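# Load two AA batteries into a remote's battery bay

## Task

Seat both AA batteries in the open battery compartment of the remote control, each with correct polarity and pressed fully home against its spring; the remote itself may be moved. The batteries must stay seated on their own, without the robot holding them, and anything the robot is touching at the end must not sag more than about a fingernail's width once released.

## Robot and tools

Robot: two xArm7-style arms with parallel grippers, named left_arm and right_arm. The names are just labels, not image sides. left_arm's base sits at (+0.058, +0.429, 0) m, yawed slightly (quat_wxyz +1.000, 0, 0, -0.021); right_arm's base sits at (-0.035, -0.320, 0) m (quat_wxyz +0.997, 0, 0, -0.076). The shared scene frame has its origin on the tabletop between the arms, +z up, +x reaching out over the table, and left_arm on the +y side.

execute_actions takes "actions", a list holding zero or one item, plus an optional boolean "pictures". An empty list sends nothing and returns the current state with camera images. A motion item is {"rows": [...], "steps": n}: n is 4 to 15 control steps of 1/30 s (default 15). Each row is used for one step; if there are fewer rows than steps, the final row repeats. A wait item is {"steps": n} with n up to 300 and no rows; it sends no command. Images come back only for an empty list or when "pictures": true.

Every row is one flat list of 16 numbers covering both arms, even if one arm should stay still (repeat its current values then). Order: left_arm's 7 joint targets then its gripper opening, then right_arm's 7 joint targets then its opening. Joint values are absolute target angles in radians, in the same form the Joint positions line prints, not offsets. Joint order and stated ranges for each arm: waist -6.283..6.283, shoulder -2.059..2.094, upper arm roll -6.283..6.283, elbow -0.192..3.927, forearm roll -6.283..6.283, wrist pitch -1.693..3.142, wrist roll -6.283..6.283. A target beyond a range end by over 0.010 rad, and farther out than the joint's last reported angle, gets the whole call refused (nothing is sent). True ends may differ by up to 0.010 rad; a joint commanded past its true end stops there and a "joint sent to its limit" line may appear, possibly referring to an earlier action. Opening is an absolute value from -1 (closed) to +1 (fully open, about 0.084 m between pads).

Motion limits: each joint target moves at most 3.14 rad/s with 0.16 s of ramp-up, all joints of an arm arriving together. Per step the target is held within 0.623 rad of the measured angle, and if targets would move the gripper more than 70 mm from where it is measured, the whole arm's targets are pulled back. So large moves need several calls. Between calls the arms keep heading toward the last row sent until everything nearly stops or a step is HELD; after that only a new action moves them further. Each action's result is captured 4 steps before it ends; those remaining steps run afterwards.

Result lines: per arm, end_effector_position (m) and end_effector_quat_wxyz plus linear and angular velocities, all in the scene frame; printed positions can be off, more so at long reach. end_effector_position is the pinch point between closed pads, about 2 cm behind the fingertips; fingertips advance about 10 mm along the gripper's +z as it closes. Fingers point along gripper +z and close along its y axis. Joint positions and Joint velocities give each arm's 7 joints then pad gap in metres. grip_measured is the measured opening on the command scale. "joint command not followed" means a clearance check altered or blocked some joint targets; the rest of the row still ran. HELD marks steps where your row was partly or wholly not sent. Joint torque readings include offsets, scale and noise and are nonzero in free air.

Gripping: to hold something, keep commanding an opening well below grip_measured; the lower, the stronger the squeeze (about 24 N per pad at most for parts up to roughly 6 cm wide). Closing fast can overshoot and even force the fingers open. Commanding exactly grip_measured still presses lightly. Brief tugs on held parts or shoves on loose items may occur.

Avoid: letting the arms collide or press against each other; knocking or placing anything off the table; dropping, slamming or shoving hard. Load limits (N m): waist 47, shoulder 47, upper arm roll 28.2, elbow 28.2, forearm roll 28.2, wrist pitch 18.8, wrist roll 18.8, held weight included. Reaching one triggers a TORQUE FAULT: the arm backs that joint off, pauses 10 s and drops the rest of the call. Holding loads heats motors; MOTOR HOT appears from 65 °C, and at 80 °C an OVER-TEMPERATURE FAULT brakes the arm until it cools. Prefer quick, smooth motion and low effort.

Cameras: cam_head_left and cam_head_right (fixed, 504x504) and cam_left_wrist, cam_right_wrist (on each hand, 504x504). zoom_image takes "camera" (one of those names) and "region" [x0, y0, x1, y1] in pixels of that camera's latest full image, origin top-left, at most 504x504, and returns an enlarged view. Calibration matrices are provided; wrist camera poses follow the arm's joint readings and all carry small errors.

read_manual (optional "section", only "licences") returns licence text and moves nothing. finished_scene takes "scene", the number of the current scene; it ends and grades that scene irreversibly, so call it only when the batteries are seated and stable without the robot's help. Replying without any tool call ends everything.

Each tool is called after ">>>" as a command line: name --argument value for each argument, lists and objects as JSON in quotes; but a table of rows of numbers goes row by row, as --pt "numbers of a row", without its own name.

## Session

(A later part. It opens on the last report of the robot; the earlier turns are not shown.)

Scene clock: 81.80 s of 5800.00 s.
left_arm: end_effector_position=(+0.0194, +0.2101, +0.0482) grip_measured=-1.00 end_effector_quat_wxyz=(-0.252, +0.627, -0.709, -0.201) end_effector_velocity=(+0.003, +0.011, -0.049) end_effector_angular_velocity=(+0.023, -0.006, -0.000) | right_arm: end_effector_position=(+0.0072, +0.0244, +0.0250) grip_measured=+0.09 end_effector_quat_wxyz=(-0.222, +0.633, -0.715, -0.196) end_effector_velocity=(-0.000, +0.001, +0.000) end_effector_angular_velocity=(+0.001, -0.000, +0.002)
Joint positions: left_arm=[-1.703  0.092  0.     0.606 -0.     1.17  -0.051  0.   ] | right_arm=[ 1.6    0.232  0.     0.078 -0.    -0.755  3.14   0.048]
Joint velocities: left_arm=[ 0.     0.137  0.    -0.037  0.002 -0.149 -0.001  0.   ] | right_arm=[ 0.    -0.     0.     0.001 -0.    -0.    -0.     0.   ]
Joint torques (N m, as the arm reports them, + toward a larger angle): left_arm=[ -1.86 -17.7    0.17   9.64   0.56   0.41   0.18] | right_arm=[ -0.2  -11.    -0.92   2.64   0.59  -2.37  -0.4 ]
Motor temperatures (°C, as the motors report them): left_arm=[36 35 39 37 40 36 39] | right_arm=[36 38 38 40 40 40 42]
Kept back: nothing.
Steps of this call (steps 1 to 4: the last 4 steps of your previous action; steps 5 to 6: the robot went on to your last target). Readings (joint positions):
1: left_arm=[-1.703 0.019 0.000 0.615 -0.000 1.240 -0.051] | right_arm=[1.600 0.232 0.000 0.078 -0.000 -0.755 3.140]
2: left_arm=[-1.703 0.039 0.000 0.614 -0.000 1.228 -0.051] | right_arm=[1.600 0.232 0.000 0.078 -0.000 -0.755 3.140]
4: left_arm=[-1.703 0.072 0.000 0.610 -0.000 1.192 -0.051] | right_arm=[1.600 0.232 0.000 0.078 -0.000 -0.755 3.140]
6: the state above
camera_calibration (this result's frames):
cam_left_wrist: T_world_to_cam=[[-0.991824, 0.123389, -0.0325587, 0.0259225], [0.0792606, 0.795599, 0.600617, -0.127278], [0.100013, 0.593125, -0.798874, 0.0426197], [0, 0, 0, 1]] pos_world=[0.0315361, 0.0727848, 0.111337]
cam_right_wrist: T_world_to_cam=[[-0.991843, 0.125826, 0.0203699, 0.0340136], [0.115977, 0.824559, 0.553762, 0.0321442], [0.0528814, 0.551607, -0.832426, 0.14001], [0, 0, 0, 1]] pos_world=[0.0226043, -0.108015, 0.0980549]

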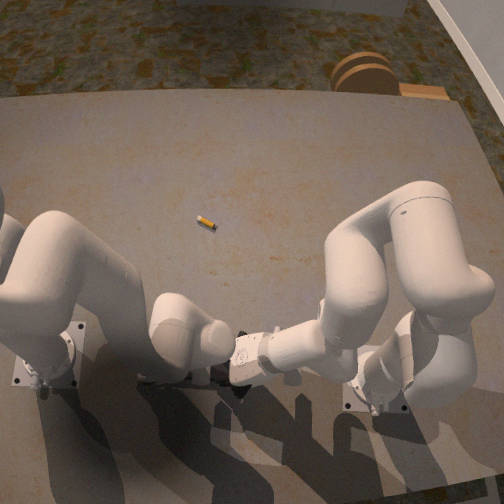

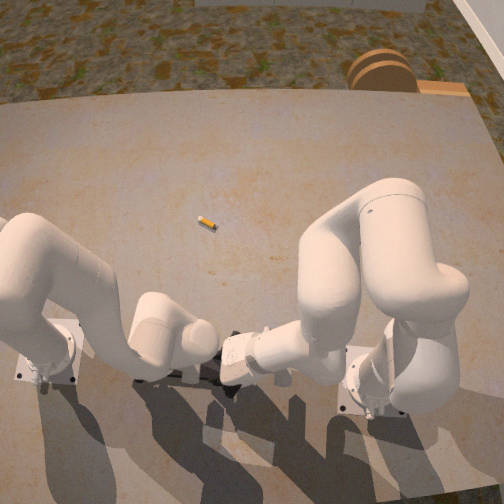

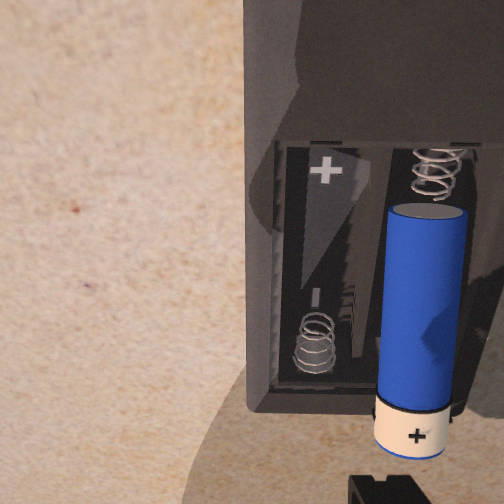

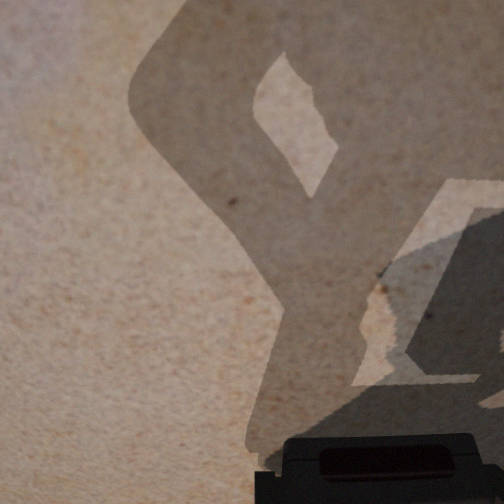

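>>> execute_actions --actions '[{"rows":[[-1.703,0.0988,0,0.6149,0,1.1661,-0.051,-1,1.6,0.2324,0,0.0776,0,-0.7548,3.14,-0.3],[-1.703,0.1036,0,0.6215,0,1.1679,-0.051,-1,1.6,0.2324,0,0.0776,0,-0.7548,3.14,-0.3],[-1.703,0.1084,0,0.628,0,1.1697,-0.051,-1,1.6,0.2324,0,0.0776,0,-0.7548,3.14,-0.3],[-1.703,0.1131,0,0.6346,0,1.1715,-0.051,-1,1.6,0.2324,0,0.0776,0,-0.7548,3.14,-0.3],[-1.703,0.1179,0,0.6412,0,1.1732,-0.051,-1,1.6,0.2324,0,0.0776,0,-0.7548,3.14,-0.3],[-1.703,0.1227,0,0.6477,0,1.175,-0.051,-1,1.6,0.2324,0,0.0776,0,-0.7548,3.14,-0.3],[-1.703,0.1275,0,0.6543,0,1.1768,-0.051,-1,1.6,0.2324,0,0.0776,0,-0.7548,3.14,-0.3],[-1.703,0.1323,0,0.6609,0,1.1786,-0.051,-1,1.6,0.2324,0,0.0776,0,-0.7548,3.14,-0.3],[-1.703,0.1371,0,0.6674,0,1.1804,-0.051,-1,1.6,0.2324,0,0.0776,0,-0.7548,3.14,-0.3],[-1.703,0.1419,0,0.674,0,1.1821,-0.051,-1,1.6,0.2324,0,0.0776,0,-0.7548,3.14,-0.3],[-1.703,0.1466,0,0.6805,0,1.1839,-0.051,-1,1.6,0.2324,0,0.0776,0,-0.7548,3.14,-0.3]],"steps":15}]' --pictures true

Scene clock: 82.60 s of 5800.00 s.
left_arm: end_effector_position=(+0.0161, +0.1915, +0.0476) grip_measured=-1.00 end_effector_quat_wxyz=(-0.250, +0.628, -0.710, -0.199) end_effector_velocity=(-0.008, -0.049, -0.000) end_effector_angular_velocity=(+0.011, -0.003, -0.002) | right_arm: end_effector_position=(+0.0074, +0.0244, +0.0250) grip_measured=+0.09 end_effector_quat_wxyz=(-0.222, +0.633, -0.715, -0.195) end_effector_velocity=(+0.000, -0.000, -0.000) end_effector_angular_velocity=(-0.001, +0.000, +0.000)
Joint positions: left_arm=[-1.703  0.138  0.     0.668 -0.     1.181 -0.051  0.   ] | right_arm=[ 1.6    0.232 -0.     0.078  0.    -0.755  3.14   0.048]
Joint velocities: left_arm=[ 0.     0.143 -0.     0.191  0.002  0.06   0.     0.   ] | right_arm=[-0.001 -0.     0.    -0.    -0.001  0.001 -0.     0.   ]
Joint torques (N m, as the arm reports them, + toward a larger angle): left_arm=[ -1.87 -13.39   0.12   7.9    0.56   0.17   0.14] | right_arm=[  0.13 -11.11  -0.72   2.65   0.49  -2.38  -0.36]
Motor temperatures (°C, as the motors report them): left_arm=[36 35 39 37 40 36 39] | right_arm=[36 38 38 39 40 40 42]
Steps of this call (steps 1 to 13: the robot went on to your last target; steps 14 to 24: the first 11 steps of this action). Readings (joint positions):
14: left_arm=[-1.703 0.094 -0.000 0.609 0.000 1.164 -0.051] | right_arm=[1.600 0.232 0.000 0.078 0.000 -0.755 3.140]
15: left_arm=[-1.703 0.096 -0.000 0.611 -0.000 1.165 -0.051] | right_arm=[1.600 0.232 -0.000 0.078 0.000 -0.755 3.140]
17: left_arm=[-1.703 0.104 -0.000 0.622 -0.000 1.168 -0.051] | right_arm=[1.600 0.232 -0.000 0.078 0.000 -0.755 3.140]
21: left_arm=[-1.703 0.123 0.000 0.649 0.000 1.175 -0.051] | right_arm=[1.600 0.232 -0.000 0.078 0.000 -0.755 3.140]
24: the state above
camera_calibration (this result's frames):
cam_left_wrist: T_world_to_cam=[[-0.991849, 0.123276, -0.032237, 0.0249503], [0.0800036, 0.799399, 0.59545, -0.112429], [0.0991751, 0.588017, -0.802746, 0.0547047], [0, 0, 0, 1]] pos_world=[0.0283163, 0.054633, 0.111664]
cam_right_wrist: T_world_to_cam=[[-0.991795, 0.126211, 0.0203171, 0.0341353], [0.116268, 0.82452, 0.553759, 0.0321394], [0.0531388, 0.551578, -0.832429, 0.140008], [0, 0, 0, 1]] pos_world=[0.0226786, -0.108033, 0.0980554]

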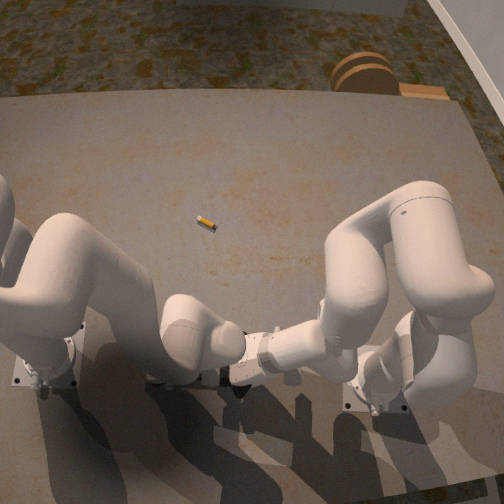

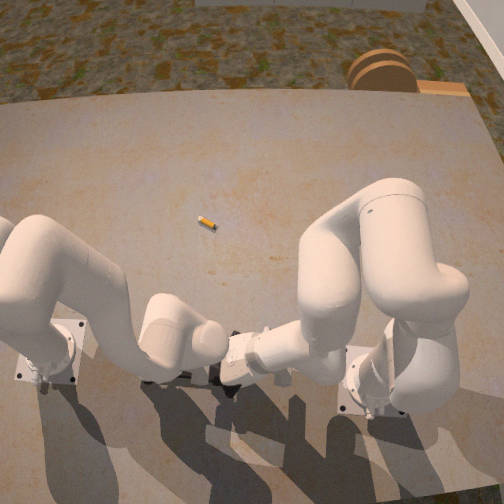

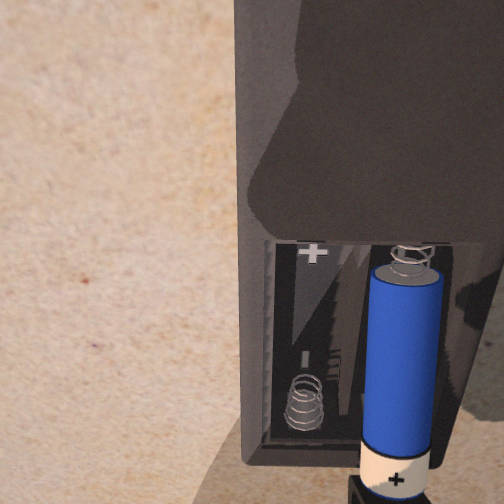

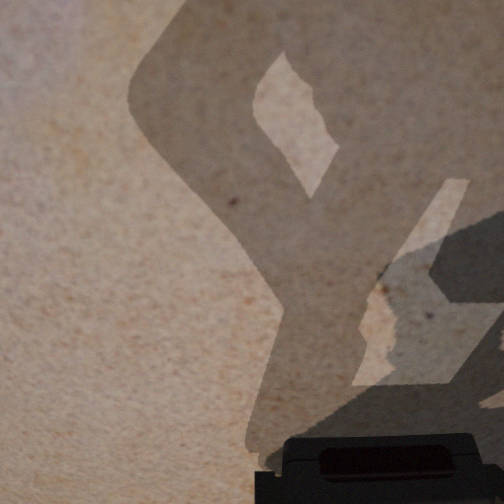

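>>> execute_actions --actions '[{"rows":[[-1.703,0.1485,0,0.683,0,1.1846,-0.051,-1,1.6,0.2324,0,0.0776,0,-0.7548,3.14,-0.3],[-1.703,0.1504,0,0.6856,0,1.1853,-0.051,-1,1.6,0.2324,0,0.0776,0,-0.7548,3.14,-0.3],[-1.703,0.1523,0,0.6882,0,1.186,-0.051,-1,1.6,0.2324,0,0.0776,0,-0.7548,3.14,-0.3],[-1.703,0.1542,0,0.6908,0,1.1867,-0.051,-1,1.6,0.2324,0,0.0776,0,-0.7548,3.14,-0.3],[-1.703,0.1561,0,0.6934,0,1.1874,-0.051,-1,1.6,0.2324,0,0.0776,0,-0.7548,3.14,-0.3],[-1.703,0.158,0,0.696,0,1.1881,-0.051,-1,1.6,0.2324,0,0.0776,0,-0.7548,3.14,-0.3],[-1.703,0.1598,0,0.6986,0,1.1888,-0.051,-1,1.6,0.2324,0,0.0776,0,-0.7548,3.14,-0.3]],"steps":15}]' --pictures true

Scene clock: 83.23 s of 5800.00 s.
left_arm: end_effector_position=(+0.0148, +0.1843, +0.0473) grip_measured=-1.00 end_effector_quat_wxyz=(-0.251, +0.627, -0.710, -0.200) end_effector_velocity=(-0.000, -0.002, +0.000) end_effector_angular_velocity=(-0.004, +0.001, +0.001) | right_arm: end_effector_position=(+0.0074, +0.0243, +0.0250) grip_measured=+0.09 end_effector_quat_wxyz=(-0.222, +0.633, -0.715, -0.195) end_effector_velocity=(-0.000, +0.000, -0.000) end_effector_angular_velocity=(-0.000, +0.000, +0.001)
Joint positions: left_arm=[-1.703  0.16  -0.     0.697 -0.     1.19  -0.051  0.   ] | right_arm=[ 1.6    0.232 -0.     0.077  0.    -0.755  3.14   0.048]
Joint velocities: left_arm=[ 0.001  0.001  0.     0.004  0.    -0.001  0.     0.   ] | right_arm=[ 0.     0.001  0.     0.    -0.001  0.     0.     0.   ]
Joint torques (N m, as the arm reports them, + toward a larger angle): left_arm=[ -1.62 -14.9    0.35  10.25   0.78  -1.33   0.04] | right_arm=[  0.51 -10.69  -0.26   3.4    0.2   -2.06  -0.43]
Motor temperatures (°C, as the motors report them): left_arm=[35 35 39 37 40 36 39] | right_arm=[36 38 38 39 40 40 42]
Steps of this call (steps 1 to 4: the last 4 steps of your previous action; steps 5 to 8: the robot went on to your last target; steps 9 to 19: the first 11 steps of this action). Readings (joint positions):
9: left_arm=[-1.703 0.147 -0.000 0.680 -0.000 1.185 -0.051] | right_arm=[1.600 0.232 -0.000 0.077 0.000 -0.755 3.140]
10: left_arm=[-1.703 0.147 -0.000 0.681 -0.000 1.185 -0.051] | right_arm=[1.600 0.232 -0.000 0.077 0.000 -0.755 3.140]
12: left_arm=[-1.703 0.151 -0.000 0.685 -0.000 1.186 -0.051] | right_arm=[1.600 0.232 -0.000 0.077 0.000 -0.755 3.140]
16: left_arm=[-1.703 0.158 -0.000 0.695 -0.000 1.189 -0.051] | right_arm=[1.600 0.232 -0.000 0.077 0.000 -0.755 3.140]
19: the state above
camera_calibration (this result's frames):
cam_left_wrist: T_world_to_cam=[[-0.991822, 0.123463, -0.0323359, 0.0244971], [0.0798173, 0.797742, 0.597693, -0.106175], [0.0995887, 0.590225, -0.801072, 0.0583587], [0, 0, 0, 1]] pos_world=[0.0269596, 0.0472313, 0.111002]
cam_right_wrist: T_world_to_cam=[[-0.991796, 0.12621, 0.0203174, 0.034135], [0.11627, 0.824548, 0.553717, 0.0322077], [0.0531317, 0.551536, -0.832457, 0.14005], [0, 0, 0, 1]] pos_world=[0.0226691, -0.108108, 0.0980581]

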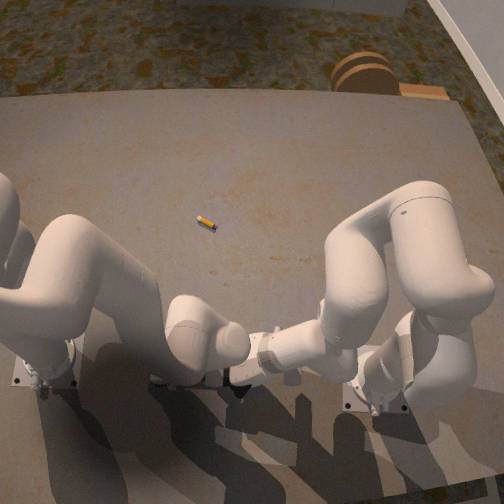

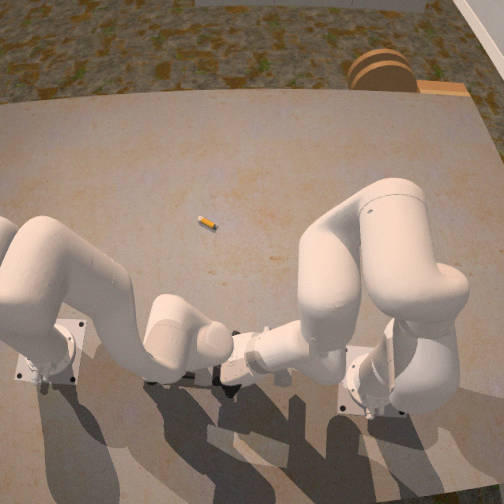

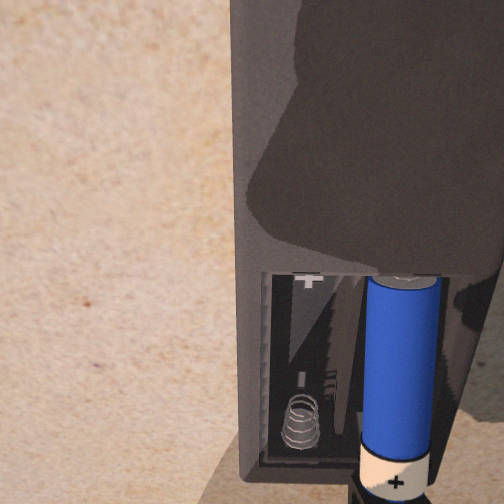

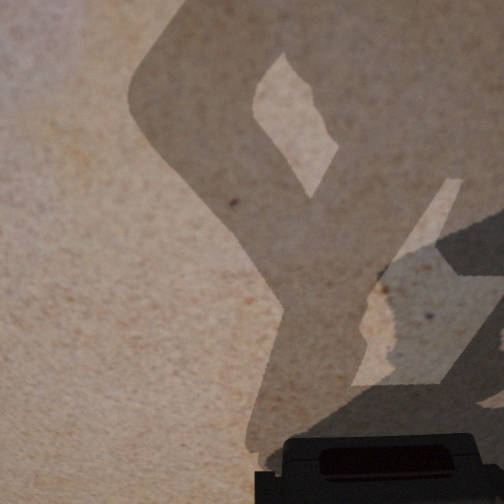

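>>> execute_actions --actions '[{"rows":[[-1.703,0.1608,0,0.700,0,1.1892,-0.051,-1,1.6,0.2324,0,0.0776,0,-0.7548,3.14,-0.3],[-1.703,0.1618,0,0.7013,0,1.1896,-0.051,-1,1.6,0.2324,0,0.0776,0,-0.7548,3.14,-0.3],[-1.703,0.1628,0,0.7026,0,1.19,-0.051,-1,1.6,0.2324,0,0.0776,0,-0.7548,3.14,-0.3],[-1.703,0.1638,0,0.704,0,1.1903,-0.051,-1,1.6,0.2324,0,0.0776,0,-0.7548,3.14,-0.3],[-1.703,0.165,0,0.7038,0,1.189,-0.051,-1,1.6,0.2324,0,0.0776,0,-0.7548,3.14,-0.3],[-1.703,0.166,0,0.7036,0,1.1877,-0.051,-1,1.6,0.2324,0,0.0776,0,-0.7548,3.14,-0.3],[-1.703,0.167,0,0.7034,0,1.1864,-0.051,-1,1.6,0.2324,0,0.0776,0,-0.7548,3.14,-0.3],[-1.703,0.168,0,0.7033,0,1.1854,-0.051,-1,1.6,0.2324,0,0.0776,0,-0.7548,3.14,-0.3]],"steps":15}]' --pictures true

Scene clock: 84.57 s of 5800.00 s.
left_arm: end_effector_position=(+0.0145, +0.1828, +0.0461) grip_measured=-1.00 end_effector_quat_wxyz=(-0.251, +0.627, -0.710, -0.200) end_effector_velocity=(+0.000, -0.000, -0.000) end_effector_angular_velocity=(-0.002, -0.000, +0.003) | right_arm: end_effector_position=(+0.0073, +0.0243, +0.0250) grip_measured=+0.09 end_effector_quat_wxyz=(-0.222, +0.633, -0.715, -0.195) end_effector_velocity=(+0.000, +0.001, +0.001) end_effector_angular_velocity=(+0.003, -0.000, -0.001)
Joint positions: left_arm=[-1.703  0.167 -0.     0.703 -0.     1.188 -0.051  0.   ] | right_arm=[ 1.6    0.232 -0.     0.077  0.    -0.755  3.14   0.048]
Joint velocities: left_arm=[ 0.001 -0.001  0.    -0.002 -0.001 -0.003 -0.002  0.   ] | right_arm=[ 0.    -0.    -0.     0.002  0.001 -0.     0.     0.   ]
Joint torques (N m, as the arm reports them, + toward a larger angle): left_arm=[ -1.42 -14.41   0.78  11.47   0.82  -3.18   0.05] | right_arm=[  1.06 -10.19   0.17   4.16   0.19  -1.67  -0.38]
Motor temperatures (°C, as the motors report them): left_arm=[35 35 39 37 40 36 39] | right_arm=[36 38 38 39 40 40 42]
Steps of this call (steps 1 to 4: the last 4 steps of your previous action; steps 5 to 15: the robot went on to your last target; steps 16 to 29: nothing new was sent; steps 30 to 40: the first 11 steps of this action). Readings (joint positions):
30: left_arm=[-1.703 0.160 -0.000 0.699 -0.000 1.189 -0.051] | right_arm=[1.600 0.232 -0.000 0.078 0.000 -0.755 3.140]
31: left_arm=[-1.703 0.160 -0.000 0.699 -0.000 1.189 -0.051] | right_arm=[1.600 0.232 -0.000 0.078 0.000 -0.755 3.140]
33: left_arm=[-1.703 0.162 -0.000 0.701 -0.000 1.190 -0.051] | right_arm=[1.600 0.232 -0.000 0.078 0.000 -0.755 3.140]
37: left_arm=[-1.703 0.166 -0.000 0.702 -0.000 1.189 -0.051] | right_arm=[1.600 0.232 -0.000 0.077 0.000 -0.755 3.140]
40: the state above
camera_calibration (this result's frames):
cam_left_wrist: T_world_to_cam=[[-0.991822, 0.123467, -0.0323322, 0.0243811], [0.0798042, 0.797632, 0.597841, -0.104248], [0.0996027, 0.590372, -0.800962, 0.0582706], [0, 0, 0, 1]] pos_world=[0.0266973, 0.04574, 0.109785]
cam_right_wrist: T_world_to_cam=[[-0.991817, 0.126037, 0.0203354, 0.034083], [0.116136, 0.824572, 0.553709, 0.0322201], [0.0530197, 0.55154, -0.832462, 0.140056], [0, 0, 0, 1]] pos_world=[0.0226364, -0.10811, 0.0980573]

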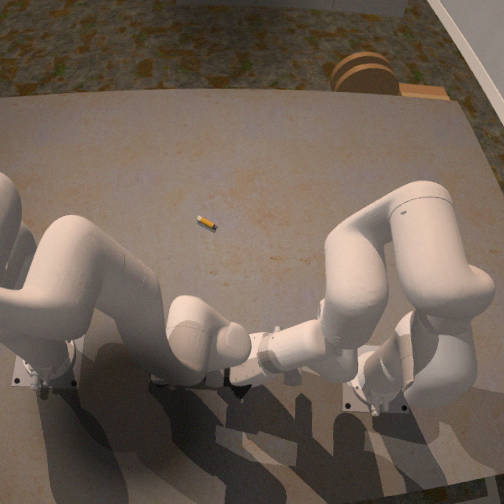

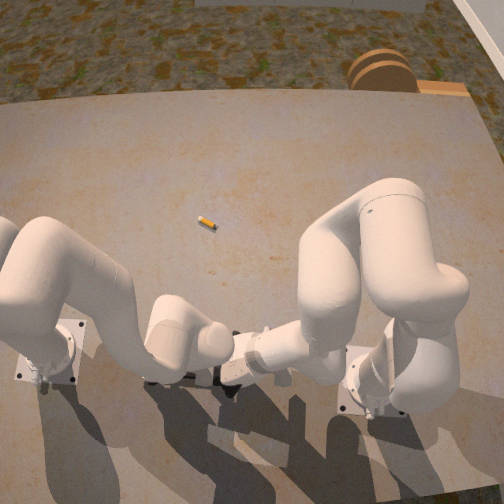

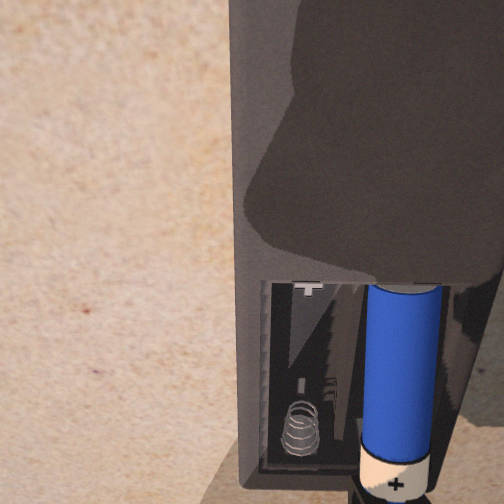

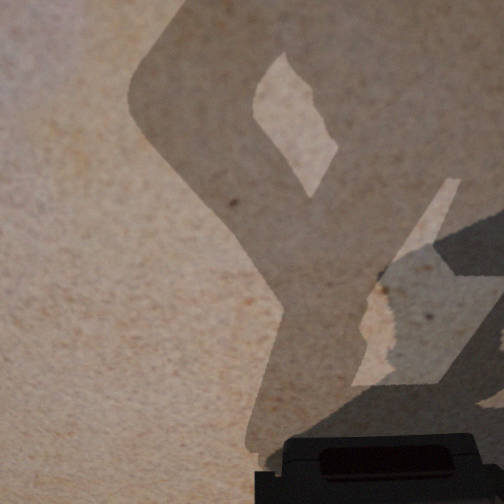

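>>> zoom_image --camera "cam_left_wrist" --region '[230, 260, 504, 504]'

Region (230, 260, 504, 504) of cam_left_wrist's 504x504 image, scaled by 1.839, with more detail than that image has; it fills the top 449 rows of this view, and the rest is white.

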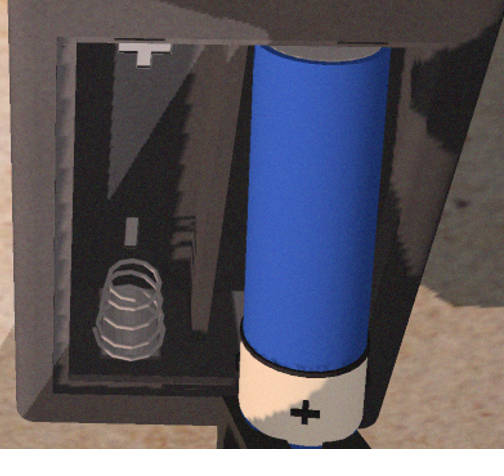

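>>> execute_actions --actions '[{"rows":[[-1.703,0.166,0,0.701,0,1.185,-0.051,-1,1.6,0.2324,0,0.0776,0,-0.7548,3.14,-0.3],[-1.703,0.164,0,0.6985,0,1.1845,-0.051,-1,1.6,0.2324,0,0.0776,0,-0.7548,3.14,-0.3],[-1.703,0.162,0,0.696,0,1.184,-0.051,-1,1.6,0.2324,0,0.0776,0,-0.7548,3.14,-0.3],[-1.703,0.160,0,0.6935,0,1.1835,-0.051,-1,1.6,0.2324,0,0.0776,0,-0.7548,3.14,-0.3],[-1.703,0.158,0,0.691,0,1.183,-0.051,-1,1.6,0.2324,0,0.0776,0,-0.7548,3.14,-0.3],[-1.703,0.156,0,0.688,0,1.182,-0.051,-1,1.6,0.2324,0,0.0776,0,-0.7548,3.14,-0.3],[-1.703,0.154,0,0.685,0,1.1815,-0.051,-1,1.6,0.2324,0,0.0776,0,-0.7548,3.14,-0.3]],"steps":15}]' --pictures true

Scene clock: 85.40 s of 5800.00 s.
left_arm: end_effector_position=(+0.0151, +0.1852, +0.0463) grip_measured=-1.00 end_effector_quat_wxyz=(-0.248, +0.628, -0.710, -0.198) end_effector_velocity=(+0.001, +0.005, -0.000) end_effector_angular_velocity=(+0.012, -0.002, +0.002) | right_arm: end_effector_position=(+0.0073, +0.0244, +0.0250) grip_measured=+0.09 end_effector_quat_wxyz=(-0.222, +0.633, -0.715, -0.196) end_effector_velocity=(-0.000, +0.000, +0.000) end_effector_angular_velocity=(-0.000, -0.000, -0.000)
Joint positions: left_arm=[-1.703  0.154  0.     0.687  0.     1.179 -0.051  0.   ] | right_arm=[ 1.6    0.232 -0.     0.077  0.    -0.755  3.14   0.048]
Joint velocities: left_arm=[ 0.    -0.002 -0.    -0.008 -0.001  0.006 -0.001  0.   ] | right_arm=[ 0.001 -0.    -0.     0.     0.001  0.001  0.     0.   ]
Joint torques (N m, as the arm reports them, + toward a larger angle): left_arm=[ -1.84 -14.14   0.22   9.49   0.95  -1.3    0.14] | right_arm=[ 1.13 -9.91  0.26  4.51  0.1  -1.51 -0.43]
Motor temperatures (°C, as the motors report them): left_arm=[35 35 39 38 40 36 39] | right_arm=[36 38 38 39 40 40 42]
Steps of this call (steps 1 to 4: the last 4 steps of your previous action; steps 5 to 14: the robot went on to your last target; steps 15 to 25: the first 11 steps of this action). Readings (joint positions):
15: left_arm=[-1.703 0.168 -0.000 0.703 -0.000 1.188 -0.051] | right_arm=[1.600 0.232 -0.000 0.077 0.000 -0.755 3.140]
16: left_arm=[-1.703 0.167 -0.000 0.702 -0.000 1.187 -0.051] | right_arm=[1.600 0.232 -0.000 0.077 0.000 -0.755 3.140]
18: left_arm=[-1.703 0.164 -0.000 0.699 -0.000 1.185 -0.051] | right_arm=[1.600 0.232 -0.000 0.077 0.000 -0.755 3.140]
22: left_arm=[-1.703 0.156 0.000 0.690 0.000 1.179 -0.051] | right_arm=[1.600 0.232 -0.000 0.077 0.000 -0.755 3.140]
25: the state above
camera_calibration (this result's frames):
cam_left_wrist: T_world_to_cam=[[-0.991902, 0.122868, -0.0321404, 0.0247861], [0.0801654, 0.802002, 0.591918, -0.106831], [0.0985047, 0.584548, -0.805357, 0.0582675], [0, 0, 0, 1]] pos_world=[0.0274099, 0.0485728, 0.110958]
cam_right_wrist: T_world_to_cam=[[-0.99182, 0.126016, 0.0203432, 0.0340739], [0.116122, 0.824563, 0.553724, 0.032185], [0.0530038, 0.551557, -0.832451, 0.140032], [0, 0, 0, 1]] pos_world=[0.0226356, -0.108068, 0.0980548]

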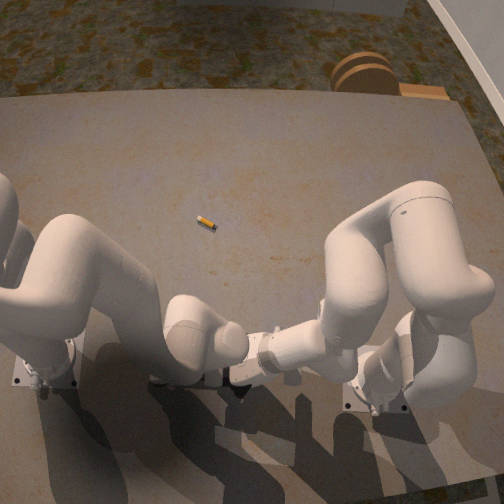

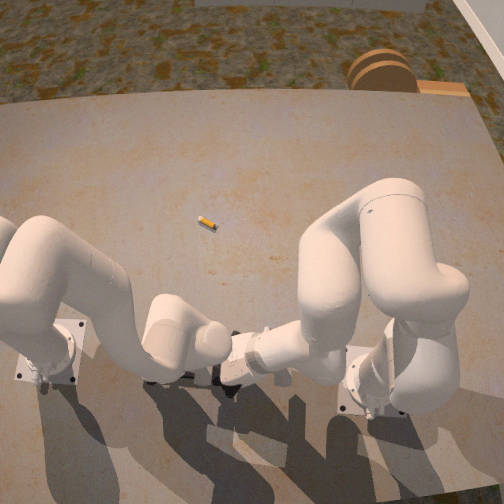

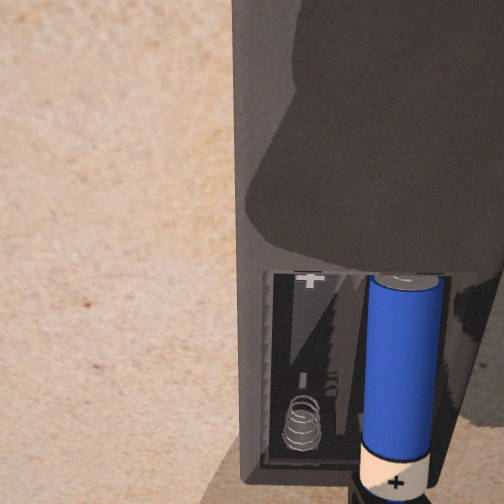

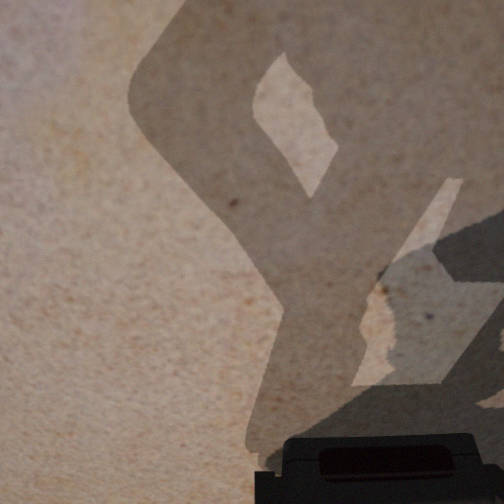

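>>> execute_actions --actions '[{"rows":[[-1.703,0.14,0,0.67,0,1.182,-0.051,-1,1.6,0.2324,0,0.0776,0,-0.7548,3.14,-0.3],[-1.703,0.125,0,0.655,0,1.182,-0.051,-1,1.6,0.2324,0,0.0776,0,-0.7548,3.14,-0.3],[-1.703,0.11,0,0.64,0,1.182,-0.051,-1,1.6,0.2324,0,0.0776,0,-0.7548,3.14,-0.3],[-1.703,0.0985,0,0.6309,0,1.1824,-0.051,-1,1.6,0.2324,0,0.0776,0,-0.7548,3.14,-0.3],[-1.703,0.0985,0,0.6309,0,1.1824,-0.051,-1,1.6,0.2324,0,0.0776,0,-0.7548,3.14,-0.3],[-1.703,0.0985,0,0.6309,0,1.1824,-0.051,-1,1.6,0.2324,0,0.0776,0,-0.7548,3.14,-0.3],[-1.703,0.1066,0,0.642,0,1.1854,-0.051,-1,1.6,0.2324,0,0.0776,0,-0.7548,3.14,-0.3],[-1.703,0.1147,0,0.653,0,1.1884,-0.051,-1,1.6,0.2324,0,0.0776,0,-0.7548,3.14,-0.3],[-1.703,0.1227,0,0.6642,0,1.1914,-0.051,-1,1.6,0.2324,0,0.0776,0,-0.7548,3.14,-0.3],[-1.703,0.1308,0,0.6753,0,1.1945,-0.051,-1,1.6,0.2324,0,0.0776,0,-0.7548,3.14,-0.3],[-1.703,0.1389,0,0.6863,0,1.1975,-0.051,-1,1.6,0.2324,0,0.0776,0,-0.7548,3.14,-0.3],[-1.703,0.147,0,0.6974,0,1.2005,-0.051,-1,1.6,0.2324,0,0.0776,0,-0.7548,3.14,-0.3],[-1.703,0.153,0,0.706,0,1.2028,-0.051,-1,1.6,0.2324,0,0.0776,0,-0.7548,3.14,-0.3],[-1.703,0.159,0,0.714,0,1.205,-0.051,-1,1.6,0.2324,0,0.0776,0,-0.7548,3.14,-0.3],[-1.703,0.1631,0,0.7196,0,1.2065,-0.051,-1,1.6,0.2324,0,0.0776,0,-0.7548,3.14,-0.3]],"steps":15}]'

>>> execute_actions --actions '[{"steps":8}]' --pictures true

Scene clock: 87.47 s of 5800.00 s.
left_arm: end_effector_position=(+0.0162, +0.1923, +0.0516) grip_measured=-1.00 end_effector_quat_wxyz=(-0.249, +0.628, -0.710, -0.199) end_effector_velocity=(-0.015, -0.093, +0.000) end_effector_angular_velocity=(-0.004, -0.002, +0.002) | right_arm: end_effector_position=(+0.0071, +0.0248, +0.0250) grip_measured=+0.09 end_effector_quat_wxyz=(-0.222, +0.633, -0.715, -0.196) end_effector_velocity=(+0.001, -0.003, -0.000) end_effector_angular_velocity=(-0.001, -0.000, -0.004)
Joint positions: left_arm=[-1.703  0.123  0.     0.665  0.     1.191 -0.051  0.   ] | right_arm=[ 1.6    0.233  0.     0.079 -0.    -0.754  3.14   0.048]
Joint velocities: left_arm=[ 0.001  0.247  0.001  0.338  0.002  0.087 -0.002  0.   ] | right_arm=[-0.    -0.003 -0.001 -0.008  0.002 -0.004 -0.     0.   ]
Joint torques (N m, as the arm reports them, + toward a larger angle): left_arm=[ -1.85 -13.41   0.21   8.16   0.68   0.17   0.04] | right_arm=[  0.27 -11.36  -0.54   2.41   0.46  -2.37  -0.4 ]
Motor temperatures (°C, as the motors report them): left_arm=[35 35 39 37 40 36 39] | right_arm=[36 38 38 39 40 40 42]
Steps of this call (steps 1 to 4: the last 4 steps of your previous action; steps 5 to 15: the robot went on to your last target; steps 16 to 51: nothing new was sent; steps 52 to 62: the first 11 steps of this action). Readings (joint positions):
52: left_arm=[-1.703 0.154 0.000 0.685 -0.000 1.181 -0.051] | right_arm=[1.600 0.232 -0.000 0.078 0.000 -0.755 3.140]
53: left_arm=[-1.703 0.149 0.000 0.680 0.000 1.181 -0.051] | right_arm=[1.600 0.232 -0.000 0.078 -0.000 -0.755 3.140]
55: left_arm=[-1.703 0.126 0.000 0.656 0.000 1.180 -0.051] | right_arm=[1.600 0.233 0.000 0.079 -0.000 -0.754 3.140]
59: left_arm=[-1.703 0.101 -0.000 0.636 0.000 1.183 -0.051] | right_arm=[1.600 0.233 0.000 0.080 -0.000 -0.754 3.140]
62: the state above

Scene clock: 87.73 s of 5800.00 s.
left_arm: end_effector_position=(+0.0140, +0.1802, +0.0510) grip_measured=-1.00 end_effector_quat_wxyz=(-0.252, +0.627, -0.709, -0.201) end_effector_velocity=(-0.001, -0.004, +0.002) end_effector_angular_velocity=(-0.008, +0.001, -0.000) | right_arm: end_effector_position=(+0.0072, +0.0241, +0.0250) grip_measured=+0.09 end_effector_quat_wxyz=(-0.222, +0.633, -0.715, -0.196) end_effector_velocity=(+0.001, +0.000, +0.000) end_effector_angular_velocity=(+0.000, -0.001, -0.002)
Joint positions: left_arm=[-1.703  0.164 -0.     0.717 -0.     1.209 -0.051  0.   ] | right_arm=[ 1.6    0.232  0.     0.077 -0.    -0.755  3.14   0.048]
Joint velocities: left_arm=[-0.    -0.002  0.     0.007  0.     0.    -0.     0.   ] | right_arm=[-0.     0.    -0.     0.001  0.002 -0.    -0.001  0.   ]
Joint torques (N m, as the arm reports them, + toward a larger angle): left_arm=[ -1.4  -15.46   0.5   10.81   0.72  -1.65   0.14] | right_arm=[  0.37 -10.34  -0.62   3.66   0.49  -1.83  -0.37]
Motor temperatures (°C, as the motors report them): left_arm=[35 35 39 37 40 36 39] | right_arm=[36 38 38 39 40 40 42]
Kept back: nothing.
Steps of this call (steps 1 to 4: the last 4 steps of your previous action; steps 5 to 8: the robot went on to your last target). Readings (joint positions):
1: left_arm=[-1.703 0.131 0.000 0.676 0.000 1.194 -0.051] | right_arm=[1.600 0.233 0.000 0.079 -0.000 -0.754 3.140]
2: left_arm=[-1.703 0.139 0.000 0.687 0.000 1.197 -0.051] | right_arm=[1.600 0.233 0.000 0.078 -0.000 -0.755 3.140]
4: left_arm=[-1.703 0.154 -0.000 0.705 -0.000 1.204 -0.051] | right_arm=[1.600 0.232 0.000 0.077 -0.000 -0.755 3.140]
8: the state above
camera_calibration (this result's frames):
cam_left_wrist: T_world_to_cam=[[-0.99179, 0.123692, -0.0324446, 0.0243141], [0.0795968, 0.795715, 0.600418, -0.10484], [0.100084, 0.592906, -0.799028, 0.0632129], [0, 0, 0, 1]] pos_world=[0.0261328, 0.0429356, 0.114245]
cam_right_wrist: T_world_to_cam=[[-0.991852, 0.12576, 0.0203612, 0.0340022], [0.115925, 0.824645, 0.553644, 0.0323848], [0.0528357, 0.551493, -0.832504, 0.140165], [0, 0, 0, 1]] pos_world=[0.0225652, -0.108282, 0.0980658]

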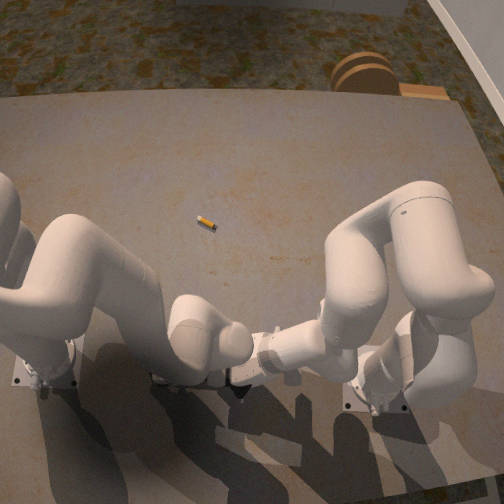

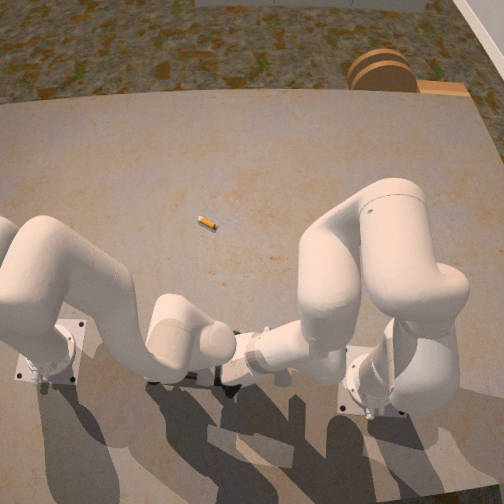

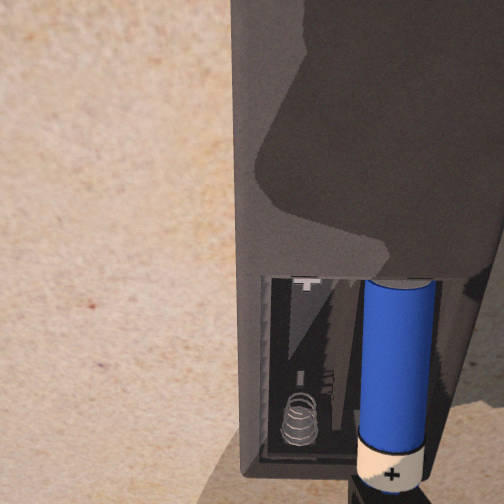

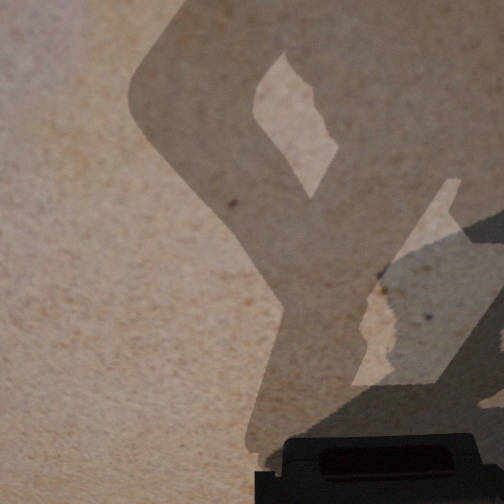

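Fully compressed. Drag down.

>>> execute_actions --actions '[{"rows":[[-1.703,0.1641,0,0.7189,0,1.2048,-0.051,-1,1.6,0.2324,0,0.0776,0,-0.7548,3.14,-0.3],[-1.703,0.1651,0,0.7181,0,1.203,-0.051,-1,1.6,0.2324,0,0.0776,0,-0.7548,3.14,-0.3],[-1.703,0.1661,0,0.7174,0,1.2013,-0.051,-1,1.6,0.2324,0,0.0776,0,-0.7548,3.14,-0.3],[-1.703,0.1671,0,0.7166,0,1.1995,-0.051,-1,1.6,0.2324,0,0.0776,0,-0.7548,3.14,-0.3],[-1.703,0.1681,0,0.7159,0,1.1978,-0.051,-1,1.6,0.2324,0,0.0776,0,-0.7548,3.14,-0.3],[-1.703,0.1692,0,0.7152,0,1.196,-0.051,-1,1.6,0.2324,0,0.0776,0,-0.7548,3.14,-0.3],[-1.703,0.1702,0,0.7144,0,1.1943,-0.051,-1,1.6,0.2324,0,0.0776,0,-0.7548,3.14,-0.3],[-1.703,0.1712,0,0.7137,0,1.1925,-0.051,-1,1.6,0.2324,0,0.0776,0,-0.7548,3.14,-0.3],[-1.703,0.1722,0,0.7129,0,1.1908,-0.051,-1,1.6,0.2324,0,0.0776,0,-0.7548,3.14,-0.3],[-1.703,0.1732,0,0.7122,0,1.189,-0.051,-1,1.6,0.2324,0,0.0776,0,-0.7548,3.14,-0.3]],"steps":15}]' --pictures true

Scene clock: 88.33 s of 5800.00 s.
left_arm: end_effector_position=(+0.0141, +0.1804, +0.0465) grip_measured=-1.00 end_effector_quat_wxyz=(-0.251, +0.627, -0.710, -0.200) end_effector_velocity=(+0.001, +0.003, -0.012) end_effector_angular_velocity=(-0.001, -0.001, +0.003) | right_arm: end_effector_position=(+0.0072, +0.0242, +0.0250) grip_measured=+0.09 end_effector_quat_wxyz=(-0.222, +0.633, -0.715, -0.196) end_effector_velocity=(-0.000, -0.000, -0.000) end_effector_angular_velocity=(-0.002, +0.001, +0.001)
Joint positions: left_arm=[-1.703  0.173  0.     0.712  0.     1.192 -0.051  0.   ] | right_arm=[ 1.6    0.232  0.     0.077 -0.    -0.755  3.14   0.048]
Joint velocities: left_arm=[ 0.001  0.025  0.002 -0.015  0.    -0.04  -0.001  0.   ] | right_arm=[ 0.     0.001  0.    -0.    -0.001  0.     0.     0.   ]
Joint torques (N m, as the arm reports them, + toward a larger angle): left_arm=[ -1.34 -16.45   0.63  13.17   0.72  -2.97   0.17] | right_arm=[-0.09 -9.48 -0.83  4.82  0.58 -1.38 -0.35]
Motor temperatures (°C, as the motors report them): left_arm=[35 35 39 38 40 36 39] | right_arm=[36 38 38 39 40 40 42]
Steps of this call (steps 1 to 7: the robot went on to your last target; steps 8 to 18: the first 11 steps of this action). Readings (joint positions):
8: left_arm=[-1.703 0.163 -0.000 0.718 -0.000 1.208 -0.051] | right_arm=[1.600 0.232 0.000 0.077 -0.000 -0.755 3.140]
9: left_arm=[-1.703 0.164 -0.000 0.717 -0.000 1.207 -0.051] | right_arm=[1.600 0.232 0.000 0.077 -0.000 -0.755 3.140]
11: left_arm=[-1.703 0.165 -0.000 0.716 -0.000 1.204 -0.051] | right_arm=[1.600 0.232 0.000 0.077 -0.000 -0.755 3.140]
15: left_arm=[-1.703 0.170 -0.000 0.713 -0.000 1.197 -0.051] | right_arm=[1.600 0.232 0.000 0.077 -0.000 -0.755 3.140]
18: the state above
camera_calibration (this result's frames):
cam_left_wrist: T_world_to_cam=[[-0.99183, 0.123384, -0.0323951, 0.0243392], [0.0797173, 0.797742, 0.597707, -0.102477], [0.0995905, 0.590241, -0.80106, 0.0600176], [0, 0, 0, 1]] pos_world=[0.0263323, 0.0433222, 0.110117]
cam_right_wrist: T_world_to_cam=[[-0.99184, 0.125854, 0.0203646, 0.0340229], [0.116003, 0.824618, 0.553668, 0.0322952], [0.0528882, 0.551512, -0.832489, 0.140104], [0, 0, 0, 1]] pos_world=[0.0225891, -0.108182, 0.0980611]

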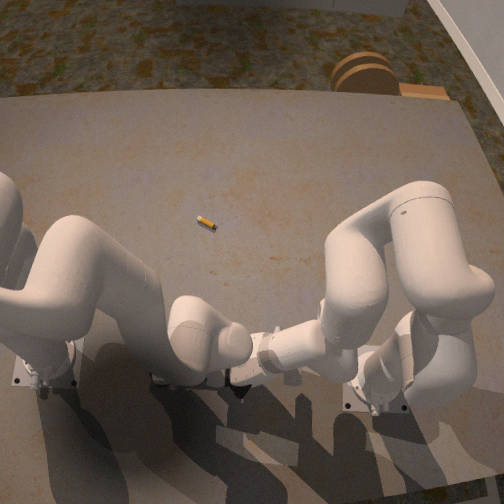

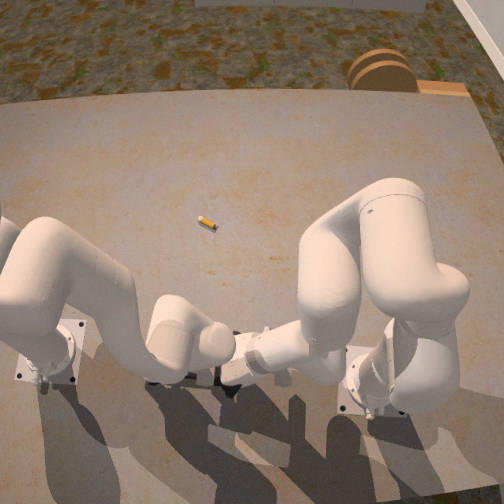

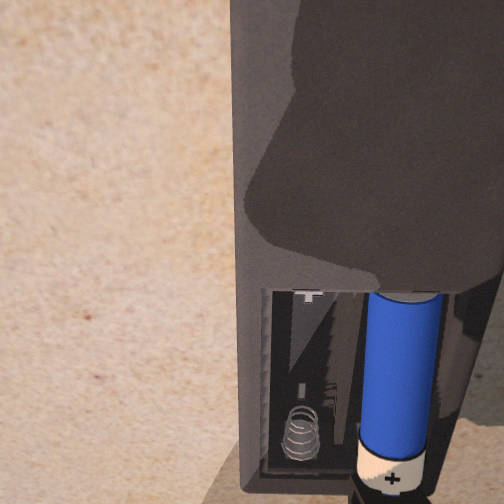

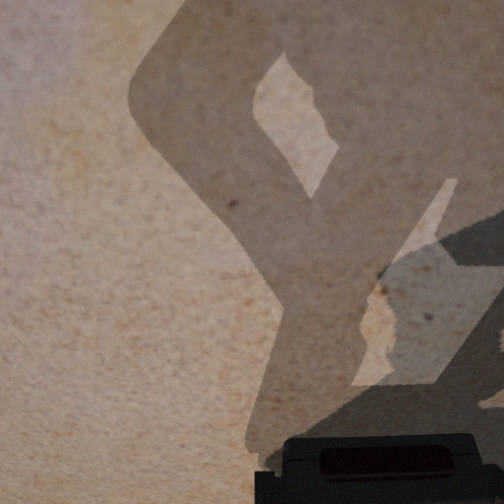

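>>> execute_actions --actions '[{"rows":[[-1.703,0.1739,0,0.7113,0,1.1874,-0.051,-1,1.6,0.2324,0,0.0776,0,-0.7548,3.14,-0.3],[-1.703,0.1746,0,0.7105,0,1.1858,-0.051,-1,1.6,0.2324,0,0.0776,0,-0.7548,3.14,-0.3],[-1.703,0.1753,0,0.7096,0,1.1842,-0.051,-1,1.6,0.2324,0,0.0776,0,-0.7548,3.14,-0.3],[-1.703,0.176,0,0.7087,0,1.1826,-0.051,-1,1.6,0.2324,0,0.0776,0,-0.7548,3.14,-0.3],[-1.703,0.1768,0,0.7078,0,1.181,-0.051,-1,1.6,0.2324,0,0.0776,0,-0.7548,3.14,-0.3],[-1.703,0.1775,0,0.707,0,1.1795,-0.051,-1,1.6,0.2324,0,0.0776,0,-0.7548,3.14,-0.3],[-1.703,0.1782,0,0.7061,0,1.1779,-0.051,-1,1.6,0.2324,0,0.0776,0,-0.7548,3.14,-0.3]],"steps":15}]' --pictures true

Scene clock: 88.97 s of 5800.00 s.
left_arm: end_effector_position=(+0.0140, +0.1796, +0.0437) grip_measured=-1.00 end_effector_quat_wxyz=(-0.248, +0.628, -0.710, -0.198) end_effector_velocity=(+0.000, +0.001, -0.001) end_effector_angular_velocity=(+0.003, +0.002, -0.001) | right_arm: end_effector_position=(+0.0075, +0.0247, +0.0251) grip_measured=+0.09 end_effector_quat_wxyz=(-0.222, +0.633, -0.715, -0.196) end_effector_velocity=(-0.000, -0.000, +0.000) end_effector_angular_velocity=(+0.001, +0.000, +0.000)
Joint positions: left_arm=[-1.703  0.177  0.     0.708 -0.     1.178 -0.051  0.   ] | right_arm=[ 1.6    0.233 -0.     0.078  0.    -0.755  3.14   0.048]
Joint velocities: left_arm=[ 0.     0.     0.    -0.004 -0.001 -0.002  0.003  0.   ] | right_arm=[-0.001 -0.002  0.    -0.002 -0.001 -0.001  0.    -0.   ]
Joint torques (N m, as the arm reports them, + toward a larger angle): left_arm=[ -1.57 -11.99   0.45   5.94   0.72  -0.02   0.11] | right_arm=[  0.63 -11.4   -0.17   1.86   0.3   -2.56  -0.43]
Motor temperatures (°C, as the motors report them): left_arm=[35 35 39 38 40 36 39] | right_arm=[36 38 38 39 40 40 42]
Steps of this call (steps 1 to 4: the last 4 steps of your previous action; steps 5 to 8: the robot went on to your last target; steps 9 to 19: the first 11 steps of this action). Readings (joint positions):
9: left_arm=[-1.703 0.172 0.000 0.718 0.000 1.184 -0.051] | right_arm=[1.600 0.233 -0.000 0.080 0.000 -0.754 3.140]
10: left_arm=[-1.703 0.172 0.000 0.717 0.000 1.184 -0.051] | right_arm=[1.600 0.233 -0.000 0.080 0.000 -0.754 3.140]
12: left_arm=[-1.703 0.174 0.000 0.714 -0.000 1.183 -0.051] | right_arm=[1.600 0.233 -0.000 0.079 0.000 -0.754 3.140]
16: left_arm=[-1.703 0.177 -0.000 0.708 -0.000 1.178 -0.051] | right_arm=[1.600 0.233 -0.000 0.079 0.000 -0.754 3.140]
19: the state above
camera_calibration (this result's frames):
cam_left_wrist: T_world_to_cam=[[-0.991873, 0.123124, -0.0320704, 0.0242445], [0.0803041, 0.801329, 0.592809, -0.100641], [0.0986881, 0.585416, -0.804704, 0.0592649], [0, 0, 0, 1]] pos_world=[0.0262807, 0.042967, 0.108129]
cam_right_wrist: T_world_to_cam=[[-0.991773, 0.126388, 0.0203207, 0.0341775], [0.116395, 0.824265, 0.554112, 0.0318306], [0.0532834, 0.551918, -0.832194, 0.139884], [0, 0, 0, 1]] pos_world=[0.0227379, -0.107761, 0.0980785]

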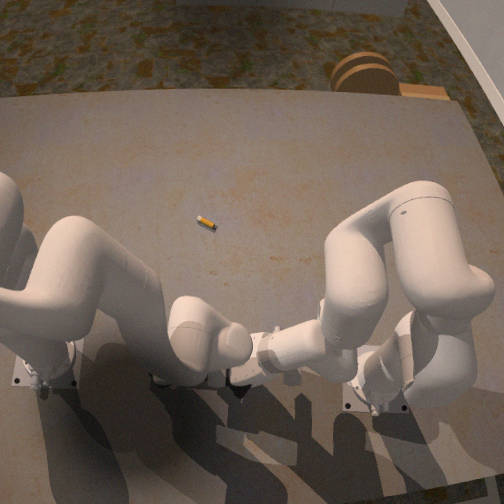

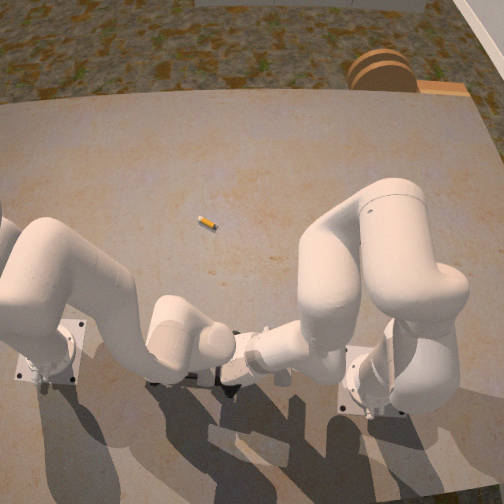

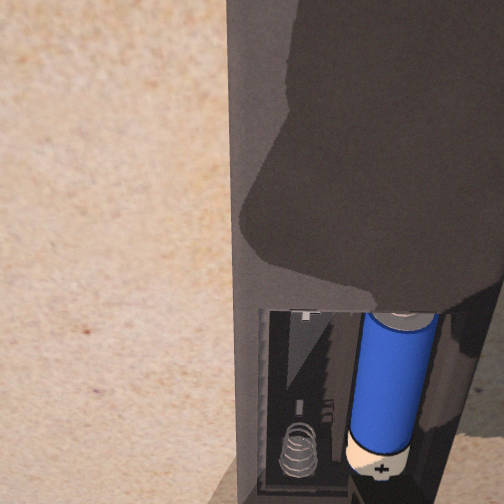

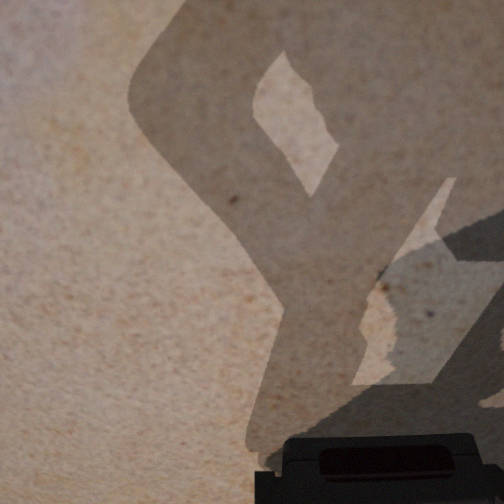

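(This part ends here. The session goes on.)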